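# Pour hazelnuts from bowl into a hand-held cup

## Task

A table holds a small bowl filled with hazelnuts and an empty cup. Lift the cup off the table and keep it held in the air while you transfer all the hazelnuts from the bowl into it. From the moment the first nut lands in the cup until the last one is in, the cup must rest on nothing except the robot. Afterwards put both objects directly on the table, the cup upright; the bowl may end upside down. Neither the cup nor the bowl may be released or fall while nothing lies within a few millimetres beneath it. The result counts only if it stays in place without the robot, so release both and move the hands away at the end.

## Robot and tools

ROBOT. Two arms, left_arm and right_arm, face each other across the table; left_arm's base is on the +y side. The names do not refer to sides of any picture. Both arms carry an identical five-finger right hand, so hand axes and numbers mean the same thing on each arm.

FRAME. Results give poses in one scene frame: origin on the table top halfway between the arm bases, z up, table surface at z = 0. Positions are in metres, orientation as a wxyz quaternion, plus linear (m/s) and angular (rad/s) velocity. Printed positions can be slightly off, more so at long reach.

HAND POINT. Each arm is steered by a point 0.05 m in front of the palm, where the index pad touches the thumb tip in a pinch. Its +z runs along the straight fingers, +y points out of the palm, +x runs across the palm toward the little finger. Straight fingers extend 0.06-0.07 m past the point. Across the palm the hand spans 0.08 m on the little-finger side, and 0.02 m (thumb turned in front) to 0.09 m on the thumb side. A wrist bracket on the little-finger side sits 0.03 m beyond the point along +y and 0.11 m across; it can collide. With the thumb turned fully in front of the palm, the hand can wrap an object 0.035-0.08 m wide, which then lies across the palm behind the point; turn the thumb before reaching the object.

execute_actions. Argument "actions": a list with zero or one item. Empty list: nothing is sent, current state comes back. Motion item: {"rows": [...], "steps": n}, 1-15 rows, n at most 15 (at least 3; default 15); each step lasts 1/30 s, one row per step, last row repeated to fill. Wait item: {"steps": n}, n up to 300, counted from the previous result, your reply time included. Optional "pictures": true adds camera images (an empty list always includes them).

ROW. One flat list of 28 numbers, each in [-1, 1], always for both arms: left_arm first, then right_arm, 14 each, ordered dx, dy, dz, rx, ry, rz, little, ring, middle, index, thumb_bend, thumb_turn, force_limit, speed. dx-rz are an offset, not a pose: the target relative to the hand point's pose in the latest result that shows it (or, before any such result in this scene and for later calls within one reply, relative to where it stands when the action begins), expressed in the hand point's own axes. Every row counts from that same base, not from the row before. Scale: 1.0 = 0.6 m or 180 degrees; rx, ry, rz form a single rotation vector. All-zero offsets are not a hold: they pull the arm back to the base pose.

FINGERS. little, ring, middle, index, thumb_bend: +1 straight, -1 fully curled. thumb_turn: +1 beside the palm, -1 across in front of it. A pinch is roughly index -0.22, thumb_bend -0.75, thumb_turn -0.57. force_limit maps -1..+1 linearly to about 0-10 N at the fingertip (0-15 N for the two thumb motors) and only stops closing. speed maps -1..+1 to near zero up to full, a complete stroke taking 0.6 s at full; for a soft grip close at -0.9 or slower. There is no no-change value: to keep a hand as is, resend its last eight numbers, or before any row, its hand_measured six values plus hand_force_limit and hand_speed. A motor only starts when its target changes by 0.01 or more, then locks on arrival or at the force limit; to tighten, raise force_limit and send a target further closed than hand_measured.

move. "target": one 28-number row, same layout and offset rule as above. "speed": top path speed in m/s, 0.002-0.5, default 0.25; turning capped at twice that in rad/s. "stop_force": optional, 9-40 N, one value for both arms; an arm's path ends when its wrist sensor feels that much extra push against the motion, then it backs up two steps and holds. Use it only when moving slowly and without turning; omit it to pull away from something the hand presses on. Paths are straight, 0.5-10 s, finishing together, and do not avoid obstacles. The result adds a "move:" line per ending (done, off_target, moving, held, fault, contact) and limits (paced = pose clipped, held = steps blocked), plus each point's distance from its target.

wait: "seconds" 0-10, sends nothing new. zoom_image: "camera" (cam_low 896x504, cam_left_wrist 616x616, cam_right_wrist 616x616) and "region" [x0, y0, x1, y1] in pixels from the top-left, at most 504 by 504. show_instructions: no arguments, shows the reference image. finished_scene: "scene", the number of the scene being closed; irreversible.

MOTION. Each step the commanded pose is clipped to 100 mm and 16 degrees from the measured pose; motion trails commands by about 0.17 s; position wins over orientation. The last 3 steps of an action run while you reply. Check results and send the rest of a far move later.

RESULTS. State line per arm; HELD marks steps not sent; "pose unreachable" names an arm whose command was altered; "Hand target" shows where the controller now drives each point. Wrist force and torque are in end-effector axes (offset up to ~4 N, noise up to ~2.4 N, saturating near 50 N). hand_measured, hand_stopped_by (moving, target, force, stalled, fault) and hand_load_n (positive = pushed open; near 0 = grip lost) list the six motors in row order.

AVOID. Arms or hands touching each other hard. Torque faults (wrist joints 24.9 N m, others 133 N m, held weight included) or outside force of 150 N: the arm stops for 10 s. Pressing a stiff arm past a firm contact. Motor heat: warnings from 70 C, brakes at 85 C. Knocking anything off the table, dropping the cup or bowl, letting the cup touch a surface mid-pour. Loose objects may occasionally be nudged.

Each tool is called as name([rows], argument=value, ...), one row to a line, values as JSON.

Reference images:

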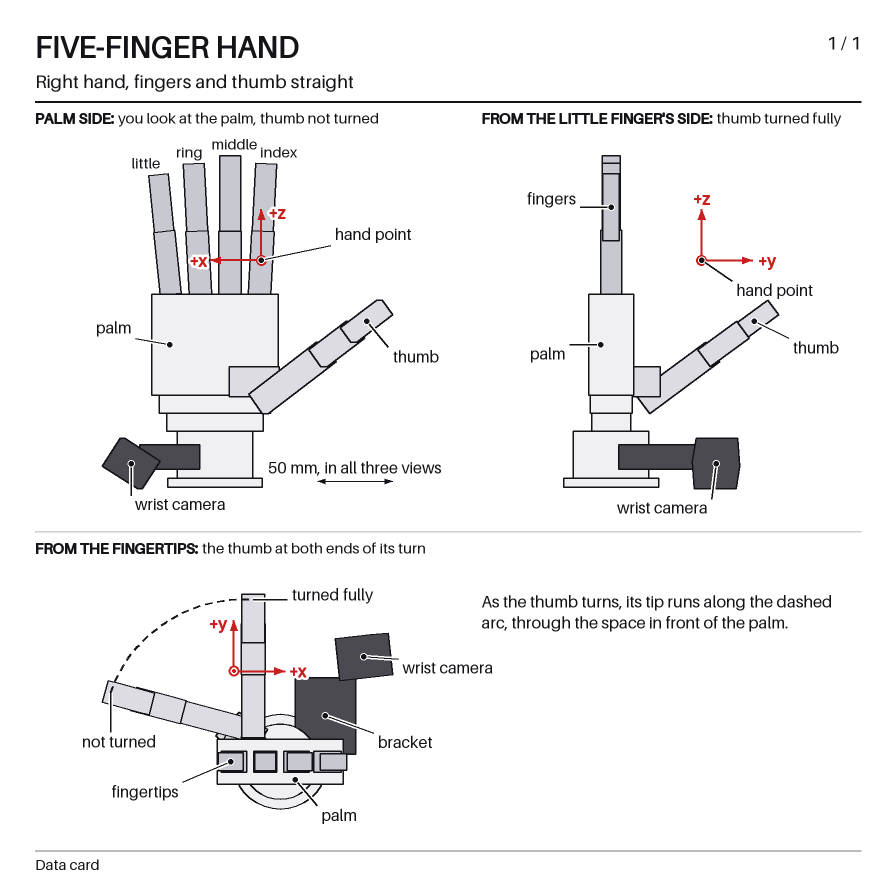

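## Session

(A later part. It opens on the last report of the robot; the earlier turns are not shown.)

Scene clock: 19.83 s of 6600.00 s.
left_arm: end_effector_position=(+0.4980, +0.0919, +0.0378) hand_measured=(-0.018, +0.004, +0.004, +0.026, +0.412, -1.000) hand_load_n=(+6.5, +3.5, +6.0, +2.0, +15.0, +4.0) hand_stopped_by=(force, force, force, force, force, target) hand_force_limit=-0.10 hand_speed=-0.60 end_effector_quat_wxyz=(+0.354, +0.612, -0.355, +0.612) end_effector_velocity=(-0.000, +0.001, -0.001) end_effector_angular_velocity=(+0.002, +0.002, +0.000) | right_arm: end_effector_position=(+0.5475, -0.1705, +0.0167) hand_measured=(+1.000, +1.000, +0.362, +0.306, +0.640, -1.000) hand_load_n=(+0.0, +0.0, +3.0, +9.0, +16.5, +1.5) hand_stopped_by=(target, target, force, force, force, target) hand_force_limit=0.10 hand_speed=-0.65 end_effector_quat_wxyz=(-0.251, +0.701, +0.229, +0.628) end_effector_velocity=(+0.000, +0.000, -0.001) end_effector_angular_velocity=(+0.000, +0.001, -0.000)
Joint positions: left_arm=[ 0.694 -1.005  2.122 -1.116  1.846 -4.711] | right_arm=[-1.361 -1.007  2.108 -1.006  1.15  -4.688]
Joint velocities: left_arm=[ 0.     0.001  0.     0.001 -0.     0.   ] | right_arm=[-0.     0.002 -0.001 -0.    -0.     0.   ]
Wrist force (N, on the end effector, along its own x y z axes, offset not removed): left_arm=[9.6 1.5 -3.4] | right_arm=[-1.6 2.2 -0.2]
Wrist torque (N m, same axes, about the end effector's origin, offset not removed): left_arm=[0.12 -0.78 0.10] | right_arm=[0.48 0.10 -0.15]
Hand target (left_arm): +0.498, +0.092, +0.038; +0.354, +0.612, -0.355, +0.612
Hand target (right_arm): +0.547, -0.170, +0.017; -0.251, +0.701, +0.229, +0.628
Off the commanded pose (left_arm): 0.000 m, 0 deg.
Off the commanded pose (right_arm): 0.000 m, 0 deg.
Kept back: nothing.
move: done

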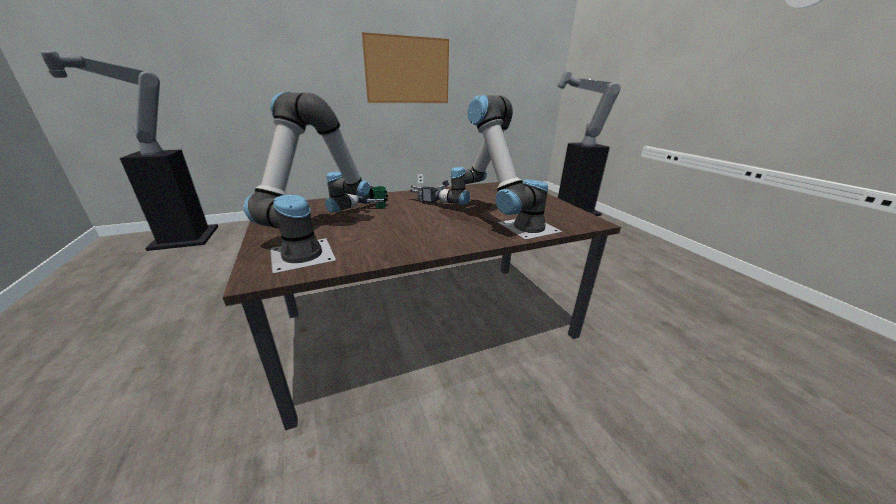

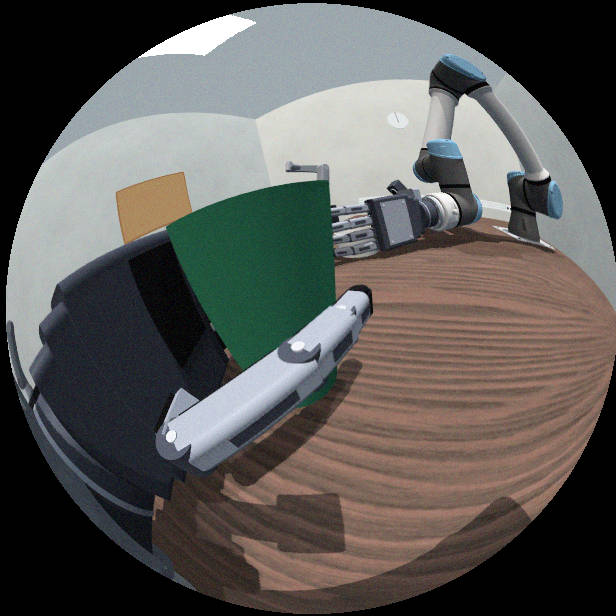

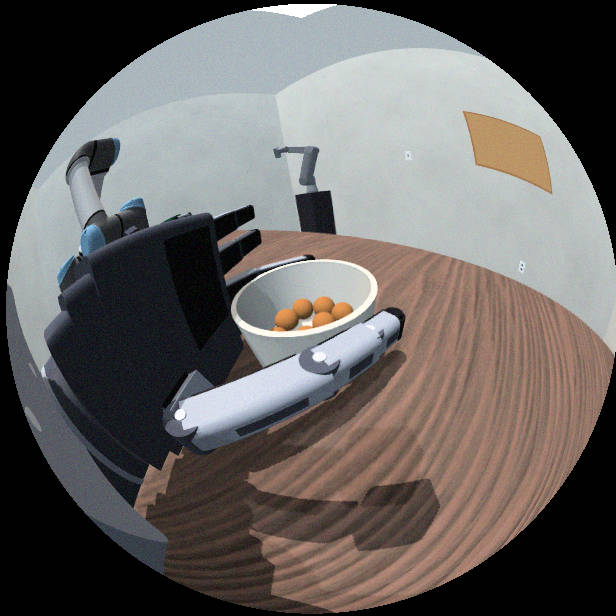

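execute_actions([
  {"rows":[[0.005,0,0,0,0,0,-0.6,-0.6,-0.6,-0.6,-0.6,-1,-0.1,-0.6,0,0,0,0,0,0,1,1,-0.4,-0.4,0.9,-1,0.1,-0.3],[0.01,0,0,0,0,0,-0.6,-0.6,-0.6,-0.6,-0.6,-1,-0.1,-0.6,0,0,0.002,0,0,0,1,1,-0.4,-0.4,0.9,-1,0.1,-0.3],[0.015,0,0,0,0,0,-0.6,-0.6,-0.6,-0.6,-0.6,-1,-0.1,-0.6,0,0,0.004,0,0,0,1,1,-0.4,-0.4,0.9,-1,0.1,-0.3],[0.02,0,0,0,0,0,-0.6,-0.6,-0.6,-0.6,-0.6,-1,-0.1,-0.6,0.0005,0,0.006,0,0,0,1,1,-0.4,-0.4,0.9,-1,0.1,-0.3],[0.025,0,0,0,0,0,-0.6,-0.6,-0.6,-0.6,-0.6,-1,-0.1,-0.6,0.0007,0,0.008,0,0,0,1,1,-0.4,-0.4,0.9,-1,0.1,-0.3],[0.03,0,0,0,0,0,-0.6,-0.6,-0.6,-0.6,-0.6,-1,-0.1,-0.6,0.0009,0,0.01,0,0,0,1,1,-0.4,-0.4,0.9,-1,0.1,-0.3],[0.035,0,0,0,0,0,-0.6,-0.6,-0.6,-0.6,-0.6,-1,-0.1,-0.6,0.001,0,0.012,0,0,0,1,1,-0.4,-0.4,0.9,-1,0.1,-0.3],[0.04,0,0,0,0,0,-0.6,-0.6,-0.6,-0.6,-0.6,-1,-0.1,-0.6,0.0012,0,0.014,0,0,0,1,1,-0.4,-0.4,0.9,-1,0.1,-0.3],[0.045,0,0,0,0,0,-0.6,-0.6,-0.6,-0.6,-0.6,-1,-0.1,-0.6,0.0012,0,0.014,0,0,0,1,1,-0.4,-0.4,0.9,-1,0.1,-0.3],[0.05,0,0,0,0,0,-0.6,-0.6,-0.6,-0.6,-0.6,-1,-0.1,-0.6,0.0012,0,0.014,0,0,0,1,1,-0.4,-0.4,0.9,-1,0.1,-0.3],[0.055,0,0,0,0,0,-0.6,-0.6,-0.6,-0.6,-0.6,-1,-0.1,-0.6,0.0012,0,0.014,0,0,0,1,1,-0.5,-0.5,0.9,-1,0.1,-0.8],[0.06,0,0,0,0,0,-0.6,-0.6,-0.6,-0.6,-0.6,-1,-0.1,-0.6,0.0012,0,0.014,0,0,0,1,1,-0.5,-0.5,0.9,-1,0.1,-0.8]],"steps":15},
])

execute_actions([
  {"steps":25},
], pictures=true)

Scene clock: 20.87 s of 6600.00 s.
left_arm: end_effector_position=(+0.4980, +0.0919, +0.0611) hand_measured=(-0.018, +0.004, +0.004, +0.026, +0.412, -1.000) hand_load_n=(+4.5, +3.0, +6.5, +4.0, +14.0, +7.5) hand_stopped_by=(force, force, force, force, force, target) hand_force_limit=-0.10 hand_speed=-0.60 end_effector_quat_wxyz=(+0.354, +0.612, -0.355, +0.612) end_effector_velocity=(+0.001, -0.001, +0.088) end_effector_angular_velocity=(-0.005, -0.004, +0.001) | right_arm: end_effector_position=(+0.5530, -0.1661, +0.0167) hand_measured=(+1.000, +1.000, +0.362, +0.304, +0.834, -1.000) hand_load_n=(+0.0, +0.0, +0.0, +0.0, +0.5, +0.5) hand_stopped_by=(target, target, moving, moving, moving, target) hand_force_limit=0.10 hand_speed=-0.80 end_effector_quat_wxyz=(-0.251, +0.701, +0.229, +0.628) end_effector_velocity=(+0.010, +0.009, -0.001) end_effector_angular_velocity=(-0.000, +0.003, -0.000)
Joint positions: left_arm=[ 0.694 -1.061  2.119 -1.057  1.846 -4.711] | right_arm=[-1.354 -0.998  2.087 -0.995  1.157 -4.687]
Joint velocities: left_arm=[-0.    -0.207 -0.018  0.218 -0.001 -0.001] | right_arm=[ 0.014  0.019 -0.04   0.023  0.014  0.002]
Wrist force (N, on the end effector, along its own x y z axes, offset not removed): left_arm=[2.3 3.9 1.1] | right_arm=[1.3 0.9 0.0]
Wrist torque (N m, same axes, about the end effector's origin, offset not removed): left_arm=[0.62 -0.51 0.22] | right_arm=[0.11 -0.34 0.15]
Steps of this call (steps 1 to 19: nothing new was sent; steps 20 to 31: the first 12 steps of this action). Readings (end_effector_position | what the end effector reports):
20: left_arm (+0.4980, +0.0919, +0.0378) | right_arm (+0.5475, -0.1705, +0.0167) | left_arm hand_measured=(-0.018, +0.004, +0.004, +0.026, +0.412, -1.000) hand_load_n=(+7.0, +3.5, +6.0, +2.0, +15.0, +4.0) hand_stopped_by=(force, force, force, force, force, target) hand_force_limit=-0.10 hand_speed=-0.60 | right_arm hand_measured=(+1.000, +1.000, +0.362, +0.306, +0.640, -1.000) hand_load_n=(+0.0, +0.0, +3.0, +9.0, +16.5, +1.5) hand_stopped_by=(target, target, force, force, moving, target) hand_force_limit=0.10 hand_speed=-0.30
21: left_arm (+0.4980, +0.0920, +0.0381) | right_arm (+0.5475, -0.1705, +0.0167) | left_arm hand_measured=(-0.018, +0.004, +0.004, +0.026, +0.412, -1.000) hand_load_n=(+7.0, +3.5, +6.0, +2.0, +15.0, +4.0) hand_stopped_by=(force, force, force, force, force, target) hand_force_limit=-0.10 hand_speed=-0.60 | right_arm hand_measured=(+1.000, +1.000, +0.362, +0.306, +0.640, -1.000) hand_load_n=(+0.0, +0.0, +3.0, +9.0, +16.5, +1.5) hand_stopped_by=(target, target, force, force, moving, target) hand_force_limit=0.10 hand_speed=-0.30
23: left_arm (+0.4979, +0.0920, +0.0404) | right_arm (+0.5479, -0.1704, +0.0166) | left_arm hand_measured=(-0.018, +0.004, +0.004, +0.026, +0.412, -1.000) hand_load_n=(+4.5, +3.0, +6.5, +4.0, +14.0, +7.5) hand_stopped_by=(force, force, force, force, force, target) hand_force_limit=-0.10 hand_speed=-0.60 | right_arm hand_measured=(+1.000, +1.000, +0.362, +0.306, +0.662, -1.000) hand_load_n=(+0.0, +0.0, +2.5, +8.0, +14.0, +1.0) hand_stopped_by=(target, target, force, force, moving, target) hand_force_limit=0.10 hand_speed=-0.30
27: left_arm (+0.4979, +0.0920, +0.0497) | right_arm (+0.5505, -0.1683, +0.0167) | left_arm hand_measured=(-0.018, +0.004, +0.004, +0.026, +0.412, -1.000) hand_load_n=(+4.5, +3.0, +6.5, +4.0, +14.0, +7.5) hand_stopped_by=(force, force, force, force, force, target) hand_force_limit=-0.10 hand_speed=-0.60 | right_arm hand_measured=(+1.000, +1.000, +0.362, +0.306, +0.754, -1.000) hand_load_n=(+0.0, +0.0, +0.0, +3.5, +4.0, +0.0) hand_stopped_by=(target, target, force, force, moving, target) hand_force_limit=0.10 hand_speed=-0.30
31: the state above

Scene clock: 21.70 s of 6600.00 s.
left_arm: end_effector_position=(+0.4979, +0.0919, +0.0738) hand_measured=(-0.018, +0.004, +0.004, +0.026, +0.412, -1.000) hand_load_n=(+4.5, +3.0, +6.5, +4.0, +14.0, +7.5) hand_stopped_by=(force, force, force, force, force, target) hand_force_limit=-0.10 hand_speed=-0.60 end_effector_quat_wxyz=(+0.354, +0.612, -0.355, +0.612) end_effector_velocity=(+0.000, +0.001, -0.000) end_effector_angular_velocity=(+0.000, +0.000, +0.001) | right_arm: end_effector_position=(+0.5540, -0.1651, +0.0167) hand_measured=(+1.000, +1.000, +0.254, +0.240, +0.908, -1.000) hand_load_n=(+0.0, +0.0, +7.0, +0.5, +7.0, +1.0) hand_stopped_by=(target, target, force, force, target, target) hand_force_limit=0.10 hand_speed=-0.80 end_effector_quat_wxyz=(-0.251, +0.701, +0.229, +0.628) end_effector_velocity=(-0.000, +0.000, +0.000) end_effector_angular_velocity=(-0.000, -0.000, +0.000)
Joint positions: left_arm=[ 0.694 -1.092  2.116 -1.023  1.846 -4.711] | right_arm=[-1.353 -0.996  2.083 -0.992  1.159 -4.687]
Joint velocities: left_arm=[ 0.001 -0.     0.001 -0.    -0.    -0.   ] | right_arm=[ 0.     0.    -0.    -0.     0.    -0.001]
Wrist force (N, on the end effector, along its own x y z axes, offset not removed): left_arm=[0.1 4.6 -0.6] | right_arm=[1.0 -2.7 3.9]
Wrist torque (N m, same axes, about the end effector's origin, offset not removed): left_arm=[0.74 -0.25 0.07] | right_arm=[-0.33 -0.31 -0.14]
Hand target (left_arm): +0.498, +0.092, +0.074; +0.354, +0.612, -0.355, +0.612
Hand target (right_arm): +0.554, -0.165, +0.017; -0.251, +0.701, +0.229, +0.628
Off the commanded pose (left_arm): 0.000 m, 0 deg.
Off the commanded pose (right_arm): 0.000 m, 0 deg.
Kept back: nothing.
Steps of this call (steps 1 to 3: the last 3 steps of your previous action; steps 4 to 25: nothing new was sent). Readings (end_effector_position | what the end effector reports):
1: left_arm (+0.4980, +0.0919, +0.0641) | right_arm (+0.5533, -0.1658, +0.0167) | left_arm hand_measured=(-0.018, +0.004, +0.004, +0.026, +0.412, -1.000) hand_load_n=(+4.5, +3.0, +6.5, +4.0, +14.0, +7.5) hand_stopped_by=(force, force, force, force, force, target) hand_force_limit=-0.10 hand_speed=-0.60 | right_arm hand_measured=(+1.000, +1.000, +0.362, +0.304, +0.842, -1.000) hand_load_n=(+0.0, +0.0, +0.0, +0.0, +0.5, +0.5) hand_stopped_by=(target, target, moving, moving, moving, target) hand_force_limit=0.10 hand_speed=-0.80
2: left_arm (+0.4980, +0.0919, +0.0667) | right_arm (+0.5535, -0.1656, +0.0167) | left_arm hand_measured=(-0.018, +0.004, +0.004, +0.026, +0.412, -1.000) hand_load_n=(+4.5, +3.0, +6.5, +4.0, +14.0, +7.5) hand_stopped_by=(force, force, force, force, force, target) hand_force_limit=-0.10 hand_speed=-0.60 | right_arm hand_measured=(+1.000, +1.000, +0.352, +0.294, +0.848, -1.000) hand_load_n=(+0.0, +0.0, +0.0, +0.0, +0.5, +0.5) hand_stopped_by=(target, target, moving, moving, moving, target) hand_force_limit=0.10 hand_speed=-0.80
4: left_arm (+0.4980, +0.0919, +0.0701) | right_arm (+0.5537, -0.1654, +0.0167) | left_arm hand_measured=(-0.018, +0.004, +0.004, +0.026, +0.412, -1.000) hand_load_n=(+4.5, +3.0, +6.5, +4.0, +14.0, +7.5) hand_stopped_by=(force, force, force, force, force, target) hand_force_limit=-0.10 hand_speed=-0.60 | right_arm hand_measured=(+1.000, +1.000, +0.330, +0.272, +0.864, -1.000) hand_load_n=(+0.0, +0.0, +0.0, +1.5, +1.5, +0.5) hand_stopped_by=(target, target, moving, moving, moving, target) hand_force_limit=0.10 hand_speed=-0.80
8: left_arm (+0.4980, +0.0919, +0.0728) | right_arm (+0.5539, -0.1652, +0.0167) | left_arm hand_measured=(-0.018, +0.004, +0.004, +0.026, +0.412, -1.000) hand_load_n=(+4.5, +3.0, +6.5, +4.0, +14.0, +7.5) hand_stopped_by=(force, force, force, force, force, target) hand_force_limit=-0.10 hand_speed=-0.60 | right_arm hand_measured=(+1.000, +1.000, +0.286, +0.240, +0.894, -1.000) hand_load_n=(+0.0, +0.0, +0.5, +5.5, +5.0, +0.0) hand_stopped_by=(target, target, moving, force, moving, target) hand_force_limit=0.10 hand_speed=-0.80
25: the state above

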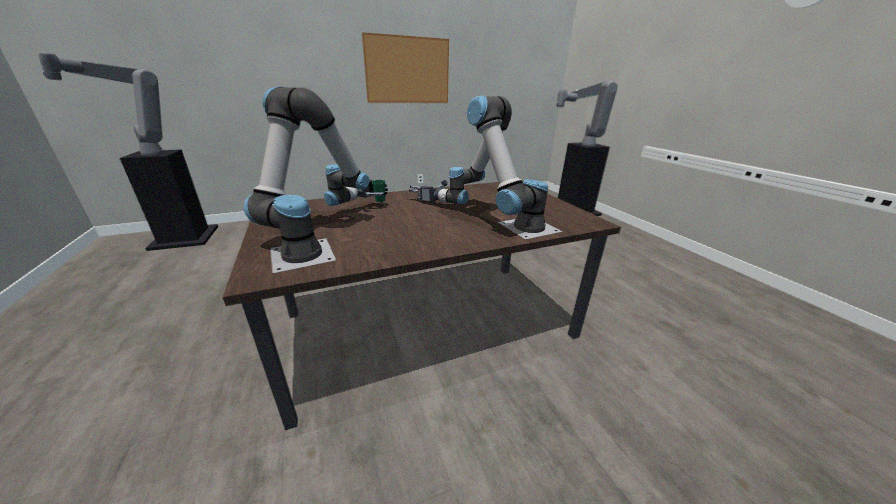

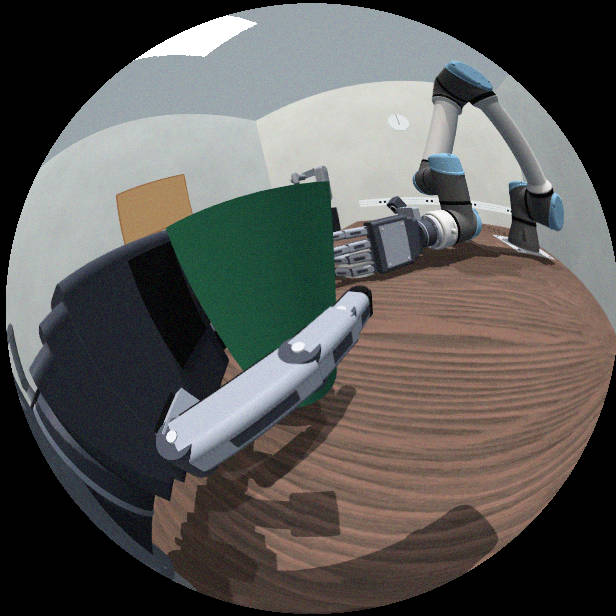

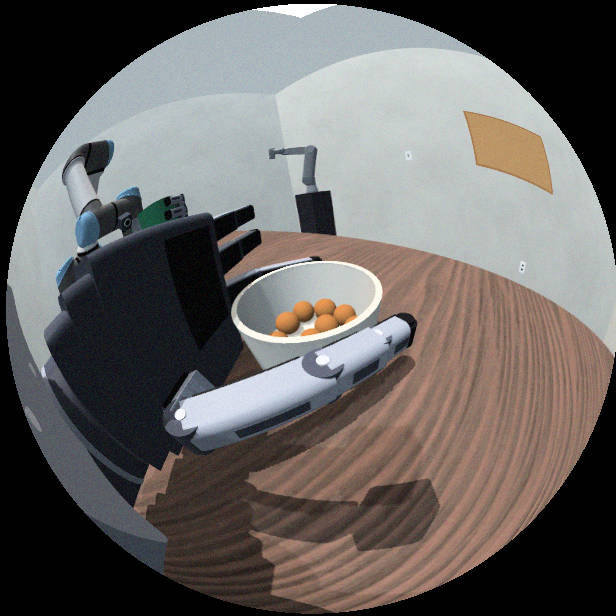

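move(target=[0.018,0.133,0.025,-0.0552,0.0073,0.0831,-0.6,-0.6,-0.6,-0.6,-0.6,-1,-0.1,-0.6,0,0,0,0,0,0,1,1,-0.5,-0.56,0.9,-1,0.3,-0.88], speed=0.2)

Scene clock: 24.83 s of 6600.00 s.
left_arm: end_effector_position=(+0.4364, +0.0393, +0.0844) hand_measured=(-0.018, +0.004, +0.004, +0.026, +0.412, -1.000) hand_load_n=(+4.5, +3.0, +6.5, +4.0, +14.0, +7.5) hand_stopped_by=(force, force, force, force, force, target) hand_force_limit=-0.10 hand_speed=-0.60 end_effector_quat_wxyz=(+0.327, +0.521, -0.479, +0.627) end_effector_velocity=(-0.002, -0.003, +0.001) end_effector_angular_velocity=(+0.004, -0.006, -0.006) | right_arm: end_effector_position=(+0.5540, -0.1651, +0.0167) hand_measured=(+1.000, +1.000, +0.254, +0.218, +0.908, -1.000) hand_load_n=(+0.0, +0.0, +3.0, +8.0, +10.0, +0.5) hand_stopped_by=(target, target, force, force, target, target) hand_force_limit=0.30 hand_speed=-0.88 end_effector_quat_wxyz=(-0.251, +0.701, +0.229, +0.628) end_effector_velocity=(-0.001, +0.001, +0.000) end_effector_angular_velocity=(-0.000, -0.001, +0.002)
Joint positions: left_arm=[ 0.565 -1.15   2.107 -0.956  1.891 -4.45 ] | right_arm=[-1.353 -0.996  2.083 -0.992  1.159 -4.687]
Joint velocities: left_arm=[-0.006 -0.002 -0.003  0.006  0.     0.007] | right_arm=[ 0.001 -0.001  0.001 -0.    -0.001 -0.001]
Wrist force (N, on the end effector, along its own x y z axes, offset not removed): left_arm=[2.2 2.1 0.1] | right_arm=[-1.6 -0.8 -0.9]
Wrist torque (N m, same axes, about the end effector's origin, offset not removed): left_arm=[0.40 -0.54 0.16] | right_arm=[-0.10 0.06 -0.15]
Hand target (left_arm): +0.436, +0.039, +0.084; +0.327, +0.521, -0.479, +0.627
Hand target (right_arm): +0.554, -0.165, +0.017; -0.251, +0.701, +0.229, +0.628
Off the commanded pose (left_arm): 0.000 m, 0 deg.
Off the commanded pose (right_arm): 0.000 m, 0 deg.
Kept back: nothing.
move: done

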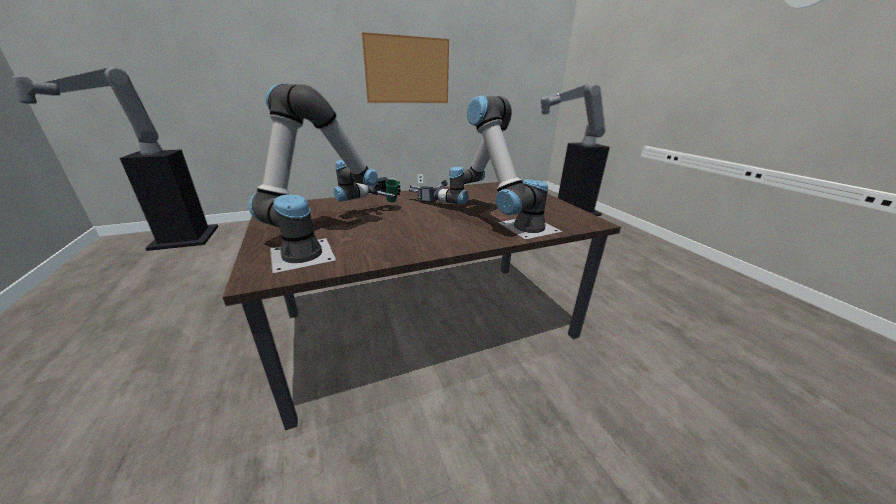

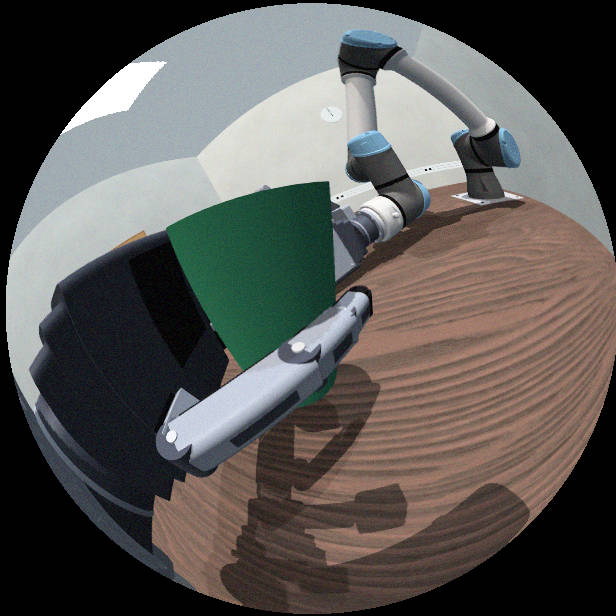

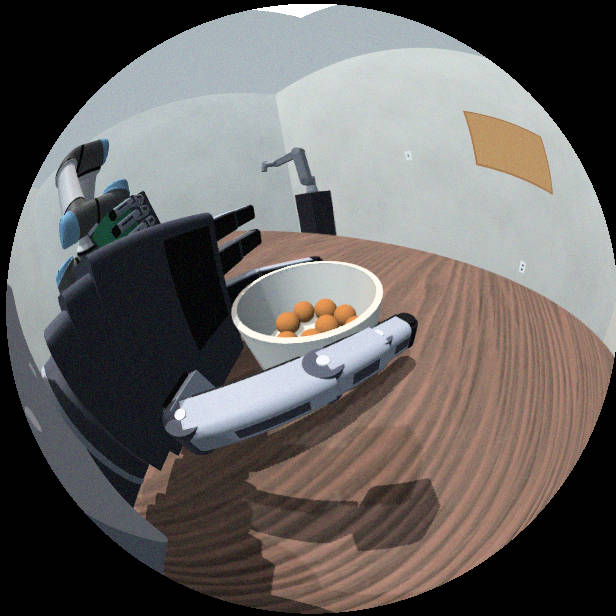

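move(target=[0,0,0,0,0,0,-0.6,-0.6,-0.6,-0.6,-0.6,-1,-0.1,-0.6,0.3465,-0.211,-0.166,0.1106,-0.0071,-0.0097,1,1,-0.56,-0.56,0.9,-1,0.1,-0.92], speed=0.2)

Scene clock: 31.27 s of 6600.00 s.
left_arm: end_effector_position=(+0.4364, +0.0393, +0.0844) hand_measured=(-0.018, +0.004, +0.004, +0.026, +0.412, -1.000) hand_load_n=(+4.5, +3.0, +6.5, +4.0, +14.0, +7.5) hand_stopped_by=(force, force, force, force, force, target) hand_force_limit=-0.10 hand_speed=-0.60 end_effector_quat_wxyz=(+0.327, +0.521, -0.479, +0.627) end_effector_velocity=(-0.000, -0.000, +0.000) end_effector_angular_velocity=(-0.001, +0.000, +0.000) | right_arm: end_effector_position=(+0.4197, -0.1301, +0.2399) hand_measured=(+1.000, +1.000, +0.242, +0.218, +0.910, -1.000) hand_load_n=(+0.0, +0.0, +6.0, +6.5, +11.5, +1.5) hand_stopped_by=(target, target, force, force, target, target) hand_force_limit=0.10 hand_speed=-0.92 end_effector_quat_wxyz=(-0.356, +0.650, +0.348, +0.574) end_effector_velocity=(-0.002, +0.001, +0.002) end_effector_angular_velocity=(-0.001, +0.001, +0.005)
Joint positions: left_arm=[ 0.565 -1.15   2.107 -0.956  1.891 -4.45 ] | right_arm=[-1.389 -1.615  2.127 -0.388  0.776 -4.738]
Joint velocities: left_arm=[-0. -0.  0. -0. -0. -0.] | right_arm=[-0.    -0.005 -0.004  0.011 -0.005 -0.002]
Wrist force (N, on the end effector, along its own x y z axes, offset not removed): left_arm=[0.0 2.3 -0.3] | right_arm=[-2.9 -0.9 0.4]
Wrist torque (N m, same axes, about the end effector's origin, offset not removed): left_arm=[0.37 -0.09 0.13] | right_arm=[-0.20 0.12 -0.08]
Hand target (left_arm): +0.436, +0.039, +0.084; +0.327, +0.521, -0.479, +0.627
Hand target (right_arm): +0.420, -0.130, +0.240; -0.356, +0.650, +0.348, +0.574
Off the commanded pose (left_arm): 0.000 m, 0 deg.
Off the commanded pose (right_arm): 0.000 m, 0 deg.
Kept back: nothing.
After step 90, 1.57 s passed at rest.
move: done

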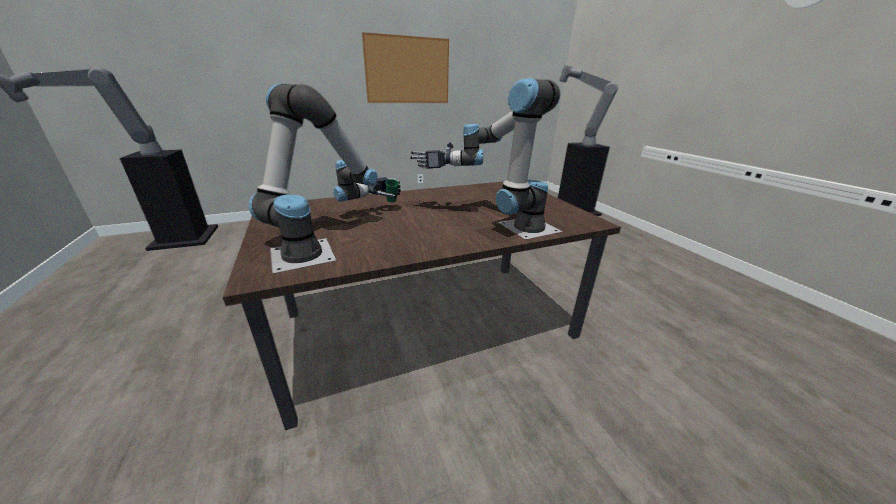

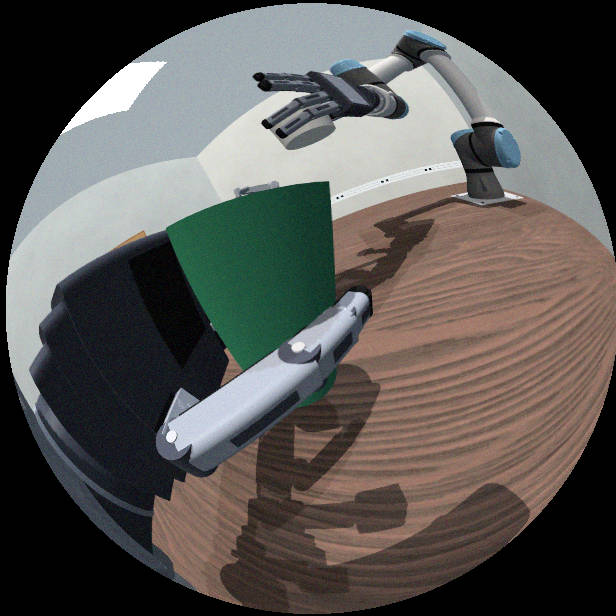

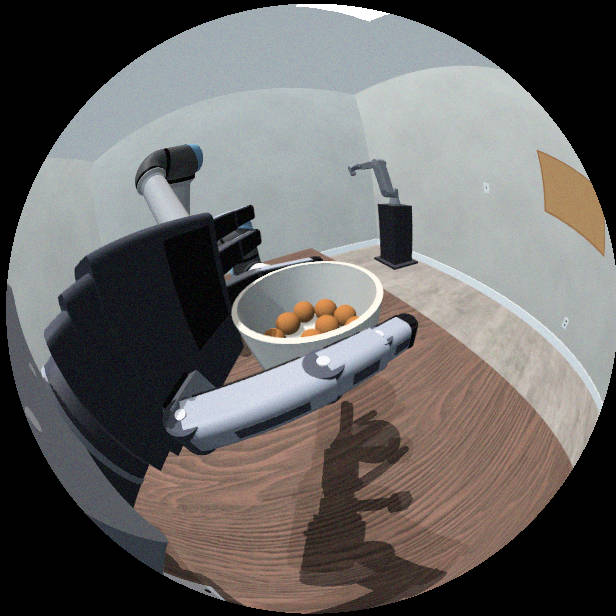

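move(target=[0,0,0,0,0,0,-0.6,-0.6,-0.6,-0.6,-0.6,-1,-0.1,-0.6,-0.0193,-0.263,0.254,0.1287,-0.0581,0.2139,1,1,-0.56,-0.56,0.9,-1,0.1,-0.92], speed=0.17)

Scene clock: 34.93 s of 6600.00 s.
left_arm: end_effector_position=(+0.4364, +0.0393, +0.0844) hand_measured=(-0.018, +0.004, +0.004, +0.026, +0.412, -1.000) hand_load_n=(+4.5, +3.0, +6.5, +4.0, +14.0, +7.5) hand_stopped_by=(force, force, force, force, force, target) hand_force_limit=-0.10 hand_speed=-0.60 end_effector_quat_wxyz=(+0.327, +0.521, -0.479, +0.627) end_effector_velocity=(-0.000, -0.000, +0.000) end_effector_angular_velocity=(-0.000, -0.001, -0.001) | right_arm: end_effector_position=(+0.3586, +0.0804, +0.2251) hand_measured=(+1.000, +1.000, +0.242, +0.218, +0.910, -1.000) hand_load_n=(+0.0, +0.0, +6.0, +6.0, +11.5, +1.5) hand_stopped_by=(target, target, force, force, target, target) hand_force_limit=0.10 hand_speed=-0.92 end_effector_quat_wxyz=(-0.612, +0.693, +0.252, +0.286) end_effector_velocity=(-0.000, +0.001, +0.001) end_effector_angular_velocity=(+0.004, +0.005, +0.002)
Joint positions: left_arm=[ 0.565 -1.15   2.107 -0.956  1.891 -4.45 ] | right_arm=[-1.095 -1.258  1.671 -0.265  0.634 -4.047]
Joint velocities: left_arm=[-0.001 -0.001  0.     0.     0.     0.001] | right_arm=[ 0.001  0.001 -0.003 -0.004 -0.002  0.01 ]
Wrist force (N, on the end effector, along its own x y z axes, offset not removed): left_arm=[1.7 1.3 -0.6] | right_arm=[-0.5 2.2 1.7]
Wrist torque (N m, same axes, about the end effector's origin, offset not removed): left_arm=[0.30 -0.39 0.14] | right_arm=[0.13 -0.32 0.08]
Hand target (left_arm): +0.436, +0.039, +0.084; +0.327, +0.521, -0.479, +0.627
Hand target (right_arm): +0.359, +0.081, +0.225; -0.612, +0.693, +0.252, +0.286
Off the commanded pose (left_arm): 0.000 m, 0 deg.
Off the commanded pose (right_arm): 0.000 m, 0 deg.
Kept back: nothing.
move: done

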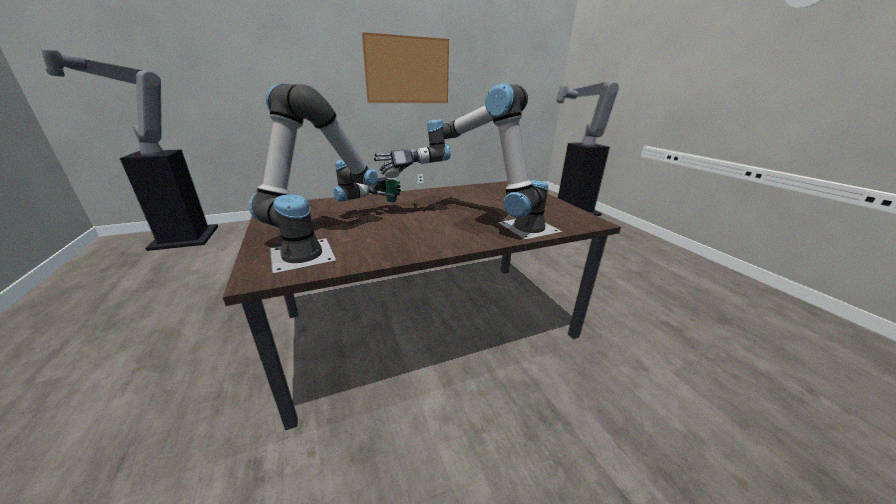

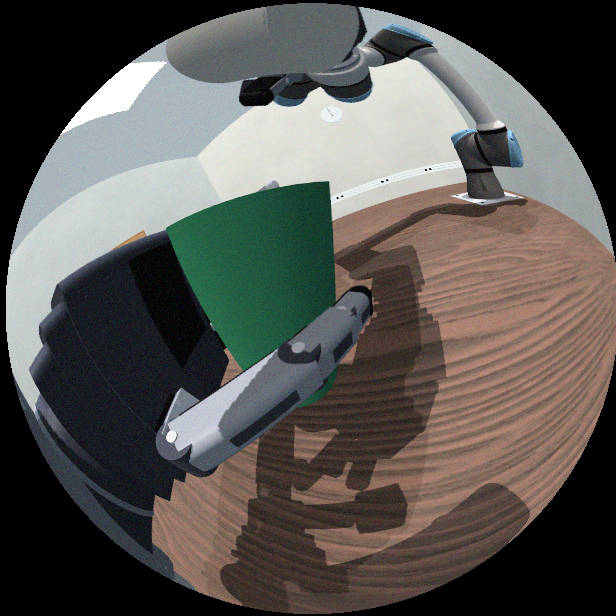

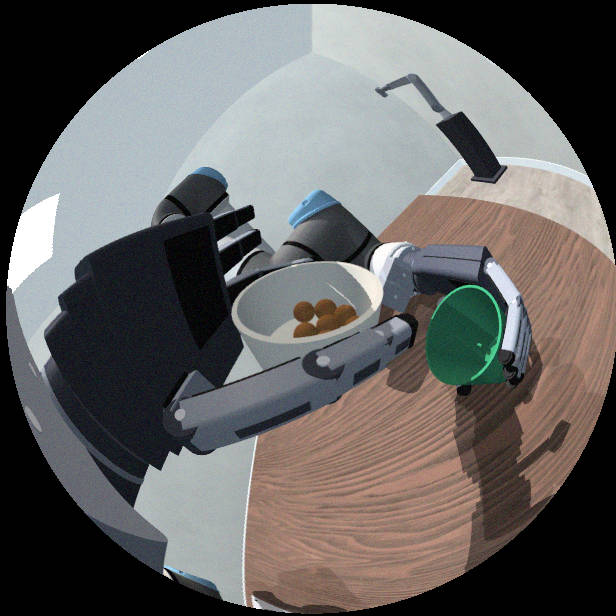

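zoom_image(camera="cam_right_wrist", region=[220, 220, 560, 420])

zoom_image(camera="cam_low", region=[340, 130, 460, 220])

Region (220, 220, 560, 420) of cam_right_wrist's 616x616 image, scaled by 1.482, with more detail than that image has; it fills the top 296 rows of this view, and the rest is white.

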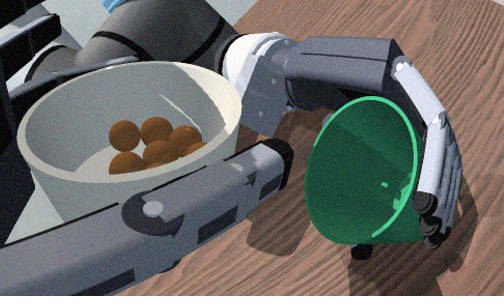

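Region (340, 130, 460, 220) of cam_low's 896x504 image, scaled by 4.200, with more detail than that image has; it fills the top 378 rows of this view, and the rest is white.

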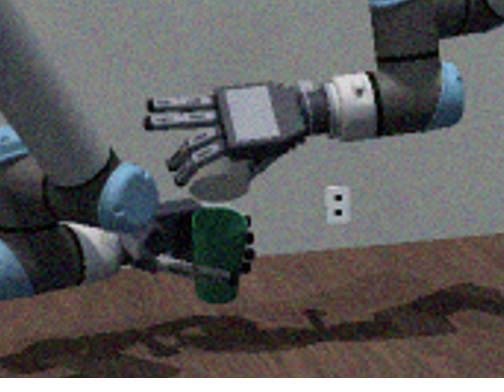

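move(target=[0,0,0,0,0,0,-0.6,-0.6,-0.6,-0.6,-0.6,-1,-0.1,-0.6,-0.0075,0.038,-0.017,0,0,0.139,1,1,-0.56,-0.56,0.9,-1,0.1,-0.92], speed=0.13)

zoom_image(camera="cam_right_wrist", region=[220, 180, 560, 420])

Scene clock: 37.63 s of 6600.00 s.
left_arm: end_effector_position=(+0.4364, +0.0393, +0.0844) hand_measured=(-0.018, +0.004, +0.004, +0.026, +0.412, -1.000) hand_load_n=(+4.5, +3.0, +6.5, +4.0, +14.0, +7.5) hand_stopped_by=(force, force, force, force, force, target) hand_force_limit=-0.10 hand_speed=-0.60 end_effector_quat_wxyz=(+0.327, +0.521, -0.479, +0.627) end_effector_velocity=(+0.000, +0.000, +0.000) end_effector_angular_velocity=(-0.000, -0.000, +0.001) | right_arm: end_effector_position=(+0.3705, +0.0676, +0.2069) hand_measured=(+1.000, +1.000, +0.242, +0.218, +0.910, -1.000) hand_load_n=(+0.0, +0.0, +6.0, +6.0, +11.5, +1.0) hand_stopped_by=(target, target, force, force, target, target) hand_force_limit=0.10 hand_speed=-0.92 end_effector_quat_wxyz=(-0.659, +0.731, +0.096, +0.147) end_effector_velocity=(-0.001, +0.000, +0.001) end_effector_angular_velocity=(+0.003, +0.009, +0.001)
Joint positions: left_arm=[ 0.565 -1.15   2.107 -0.956  1.891 -4.45 ] | right_arm=[-1.163 -1.198  1.63  -0.269  0.566 -3.631]
Joint velocities: left_arm=[ 0.  0. -0. -0. -0.  0.] | right_arm=[-0.001 -0.     0.001 -0.003 -0.003  0.012]
Wrist force (N, on the end effector, along its own x y z axes, offset not removed): left_arm=[-0.3 2.7 -2.8] | right_arm=[-1.6 1.2 -0.6]
Wrist torque (N m, same axes, about the end effector's origin, offset not removed): left_arm=[0.44 -0.20 0.01] | right_arm=[0.11 0.04 -0.19]
Hand target (left_arm): +0.436, +0.039, +0.084; +0.327, +0.521, -0.479, +0.627
Hand target (right_arm): +0.371, +0.068, +0.207; -0.659, +0.731, +0.096, +0.147
Off the commanded pose (left_arm): 0.000 m, 0 deg.
Off the commanded pose (right_arm): 0.000 m, 0 deg.
Kept back: nothing.
move: done

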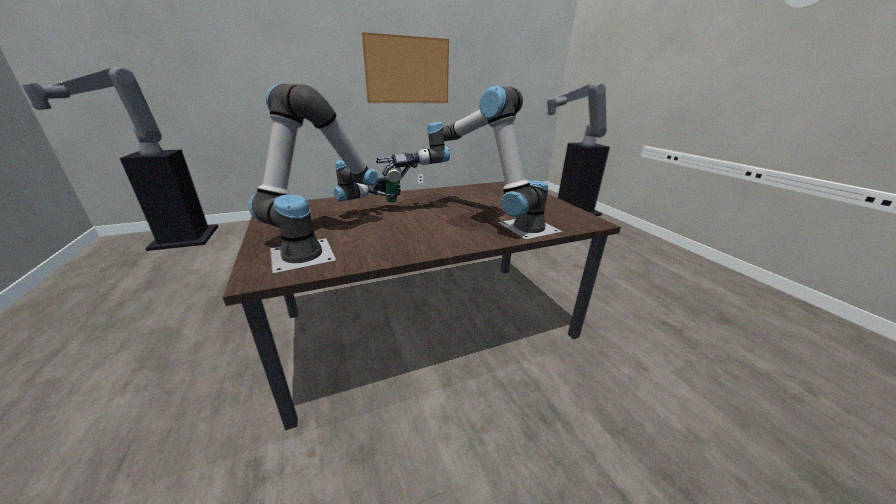

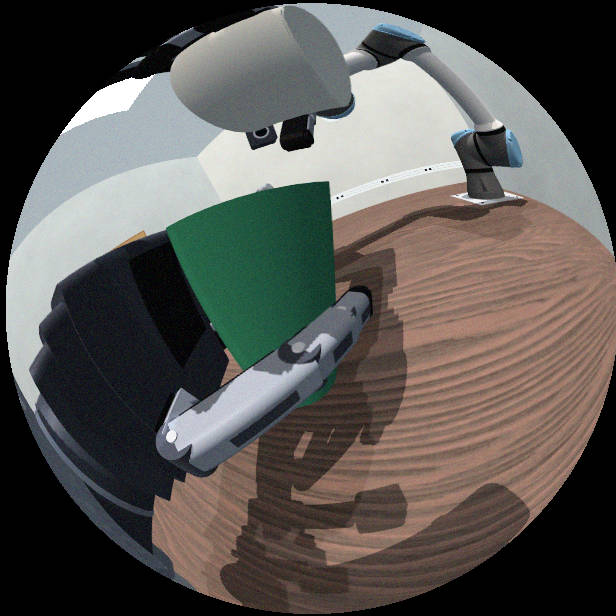

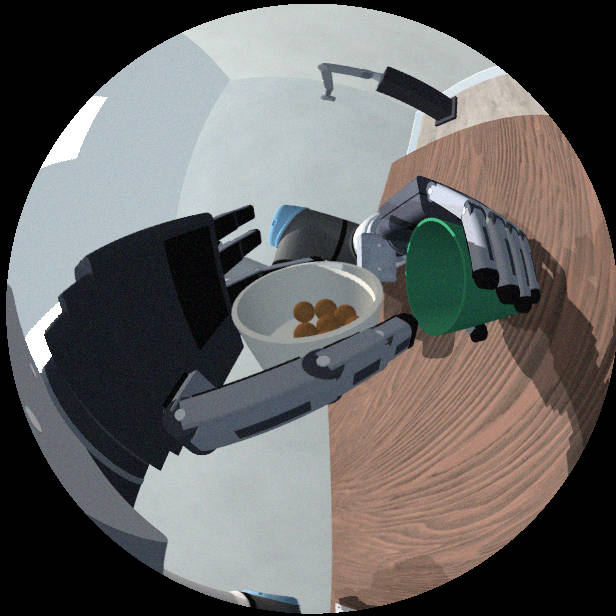

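Region (220, 180, 560, 420) of cam_right_wrist's 616x616 image, scaled by 1.482, with more detail than that image has; it fills the top 356 rows of this view, and the rest is white.

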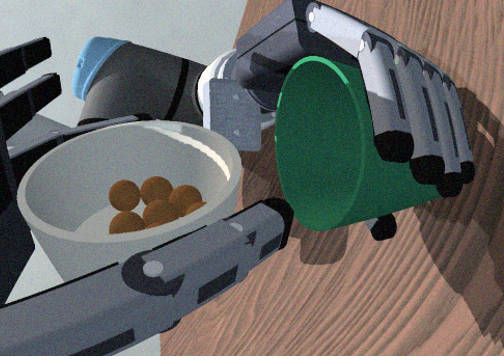

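move(target=[0,0,0,0,0,0,-0.6,-0.6,-0.6,-0.6,-0.6,-1,-0.1,-0.6,0.007,0.0035,0.002,0,0,0.1,1,1,-0.56,-0.56,0.9,-1,0.1,-0.92], speed=0.07)

zoom_image(camera="cam_right_wrist", region=[220, 180, 560, 420])

Scene clock: 40.57 s of 6600.00 s.
left_arm: end_effector_position=(+0.4364, +0.0393, +0.0844) hand_measured=(-0.018, +0.004, +0.004, +0.026, +0.412, -1.000) hand_load_n=(+4.5, +3.0, +6.5, +4.0, +14.0, +7.5) hand_stopped_by=(force, force, force, force, force, target) hand_force_limit=-0.10 hand_speed=-0.60 end_effector_quat_wxyz=(+0.327, +0.521, -0.479, +0.627) end_effector_velocity=(-0.000, -0.000, -0.000) end_effector_angular_velocity=(+0.000, -0.001, -0.000) | right_arm: end_effector_position=(+0.3752, +0.0683, +0.2062) hand_measured=(+1.000, +1.000, +0.242, +0.218, +0.910, -1.000) hand_load_n=(+0.0, +0.0, +6.0, +6.0, +11.5, +1.0) hand_stopped_by=(target, target, force, force, target, target) hand_force_limit=0.10 hand_speed=-0.92 end_effector_quat_wxyz=(+0.674, -0.737, +0.019, -0.043) end_effector_velocity=(+0.001, -0.000, +0.001) end_effector_angular_velocity=(+0.003, +0.011, -0.002)
Joint positions: left_arm=[ 0.565 -1.15   2.107 -0.956  1.891 -4.45 ] | right_arm=[-1.188 -1.151  1.58  -0.259  0.542 -3.326]
Joint velocities: left_arm=[-0.001  0.     0.    -0.    -0.001  0.001] | right_arm=[-0.002  0.    -0.001 -0.003 -0.001  0.015]
Wrist force (N, on the end effector, along its own x y z axes, offset not removed): left_arm=[1.2 2.1 -3.2] | right_arm=[0.4 0.7 0.4]
Wrist torque (N m, same axes, about the end effector's origin, offset not removed): left_arm=[0.49 -0.27 0.11] | right_arm=[0.04 -0.19 0.11]
Hand target (left_arm): +0.436, +0.039, +0.084; +0.327, +0.521, -0.479, +0.627
Hand target (right_arm): +0.375, +0.068, +0.206; -0.674, +0.737, -0.019, +0.042
Off the commanded pose (left_arm): 0.000 m, 0 deg.
Off the commanded pose (right_arm): 0.000 m, 0 deg.
Kept back: nothing.
move: done

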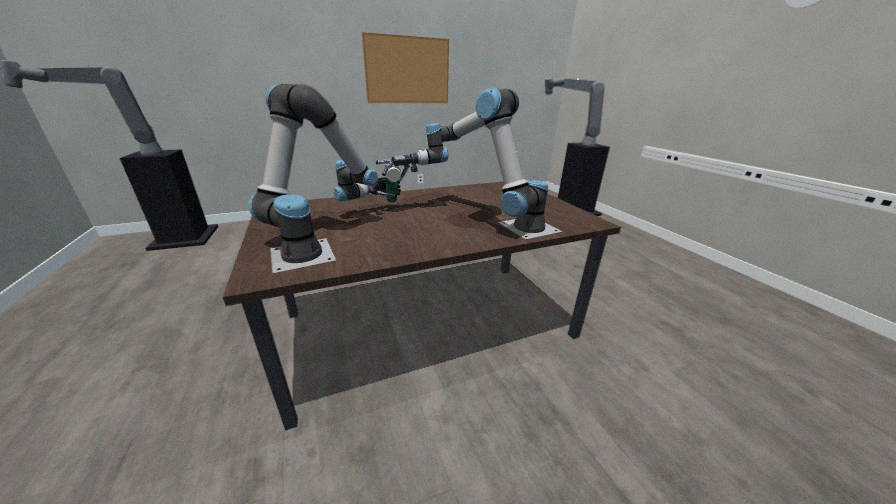

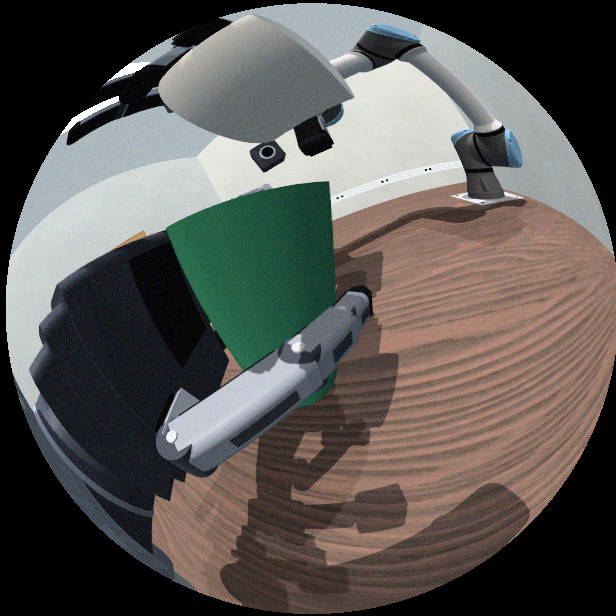

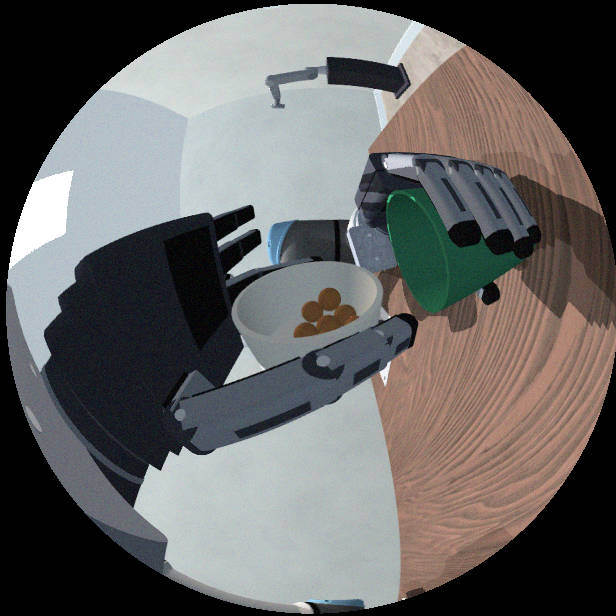

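Region (220, 180, 560, 420) of cam_right_wrist's 616x616 image, scaled by 1.482, with more detail than that image has; it fills the top 356 rows of this view, and the rest is white.

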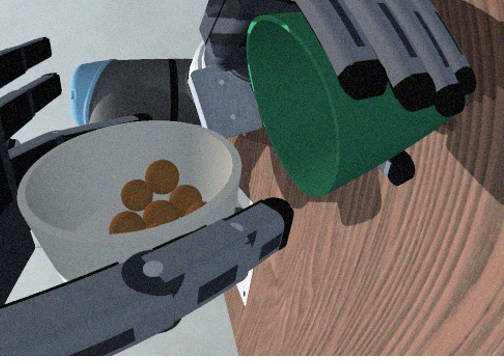

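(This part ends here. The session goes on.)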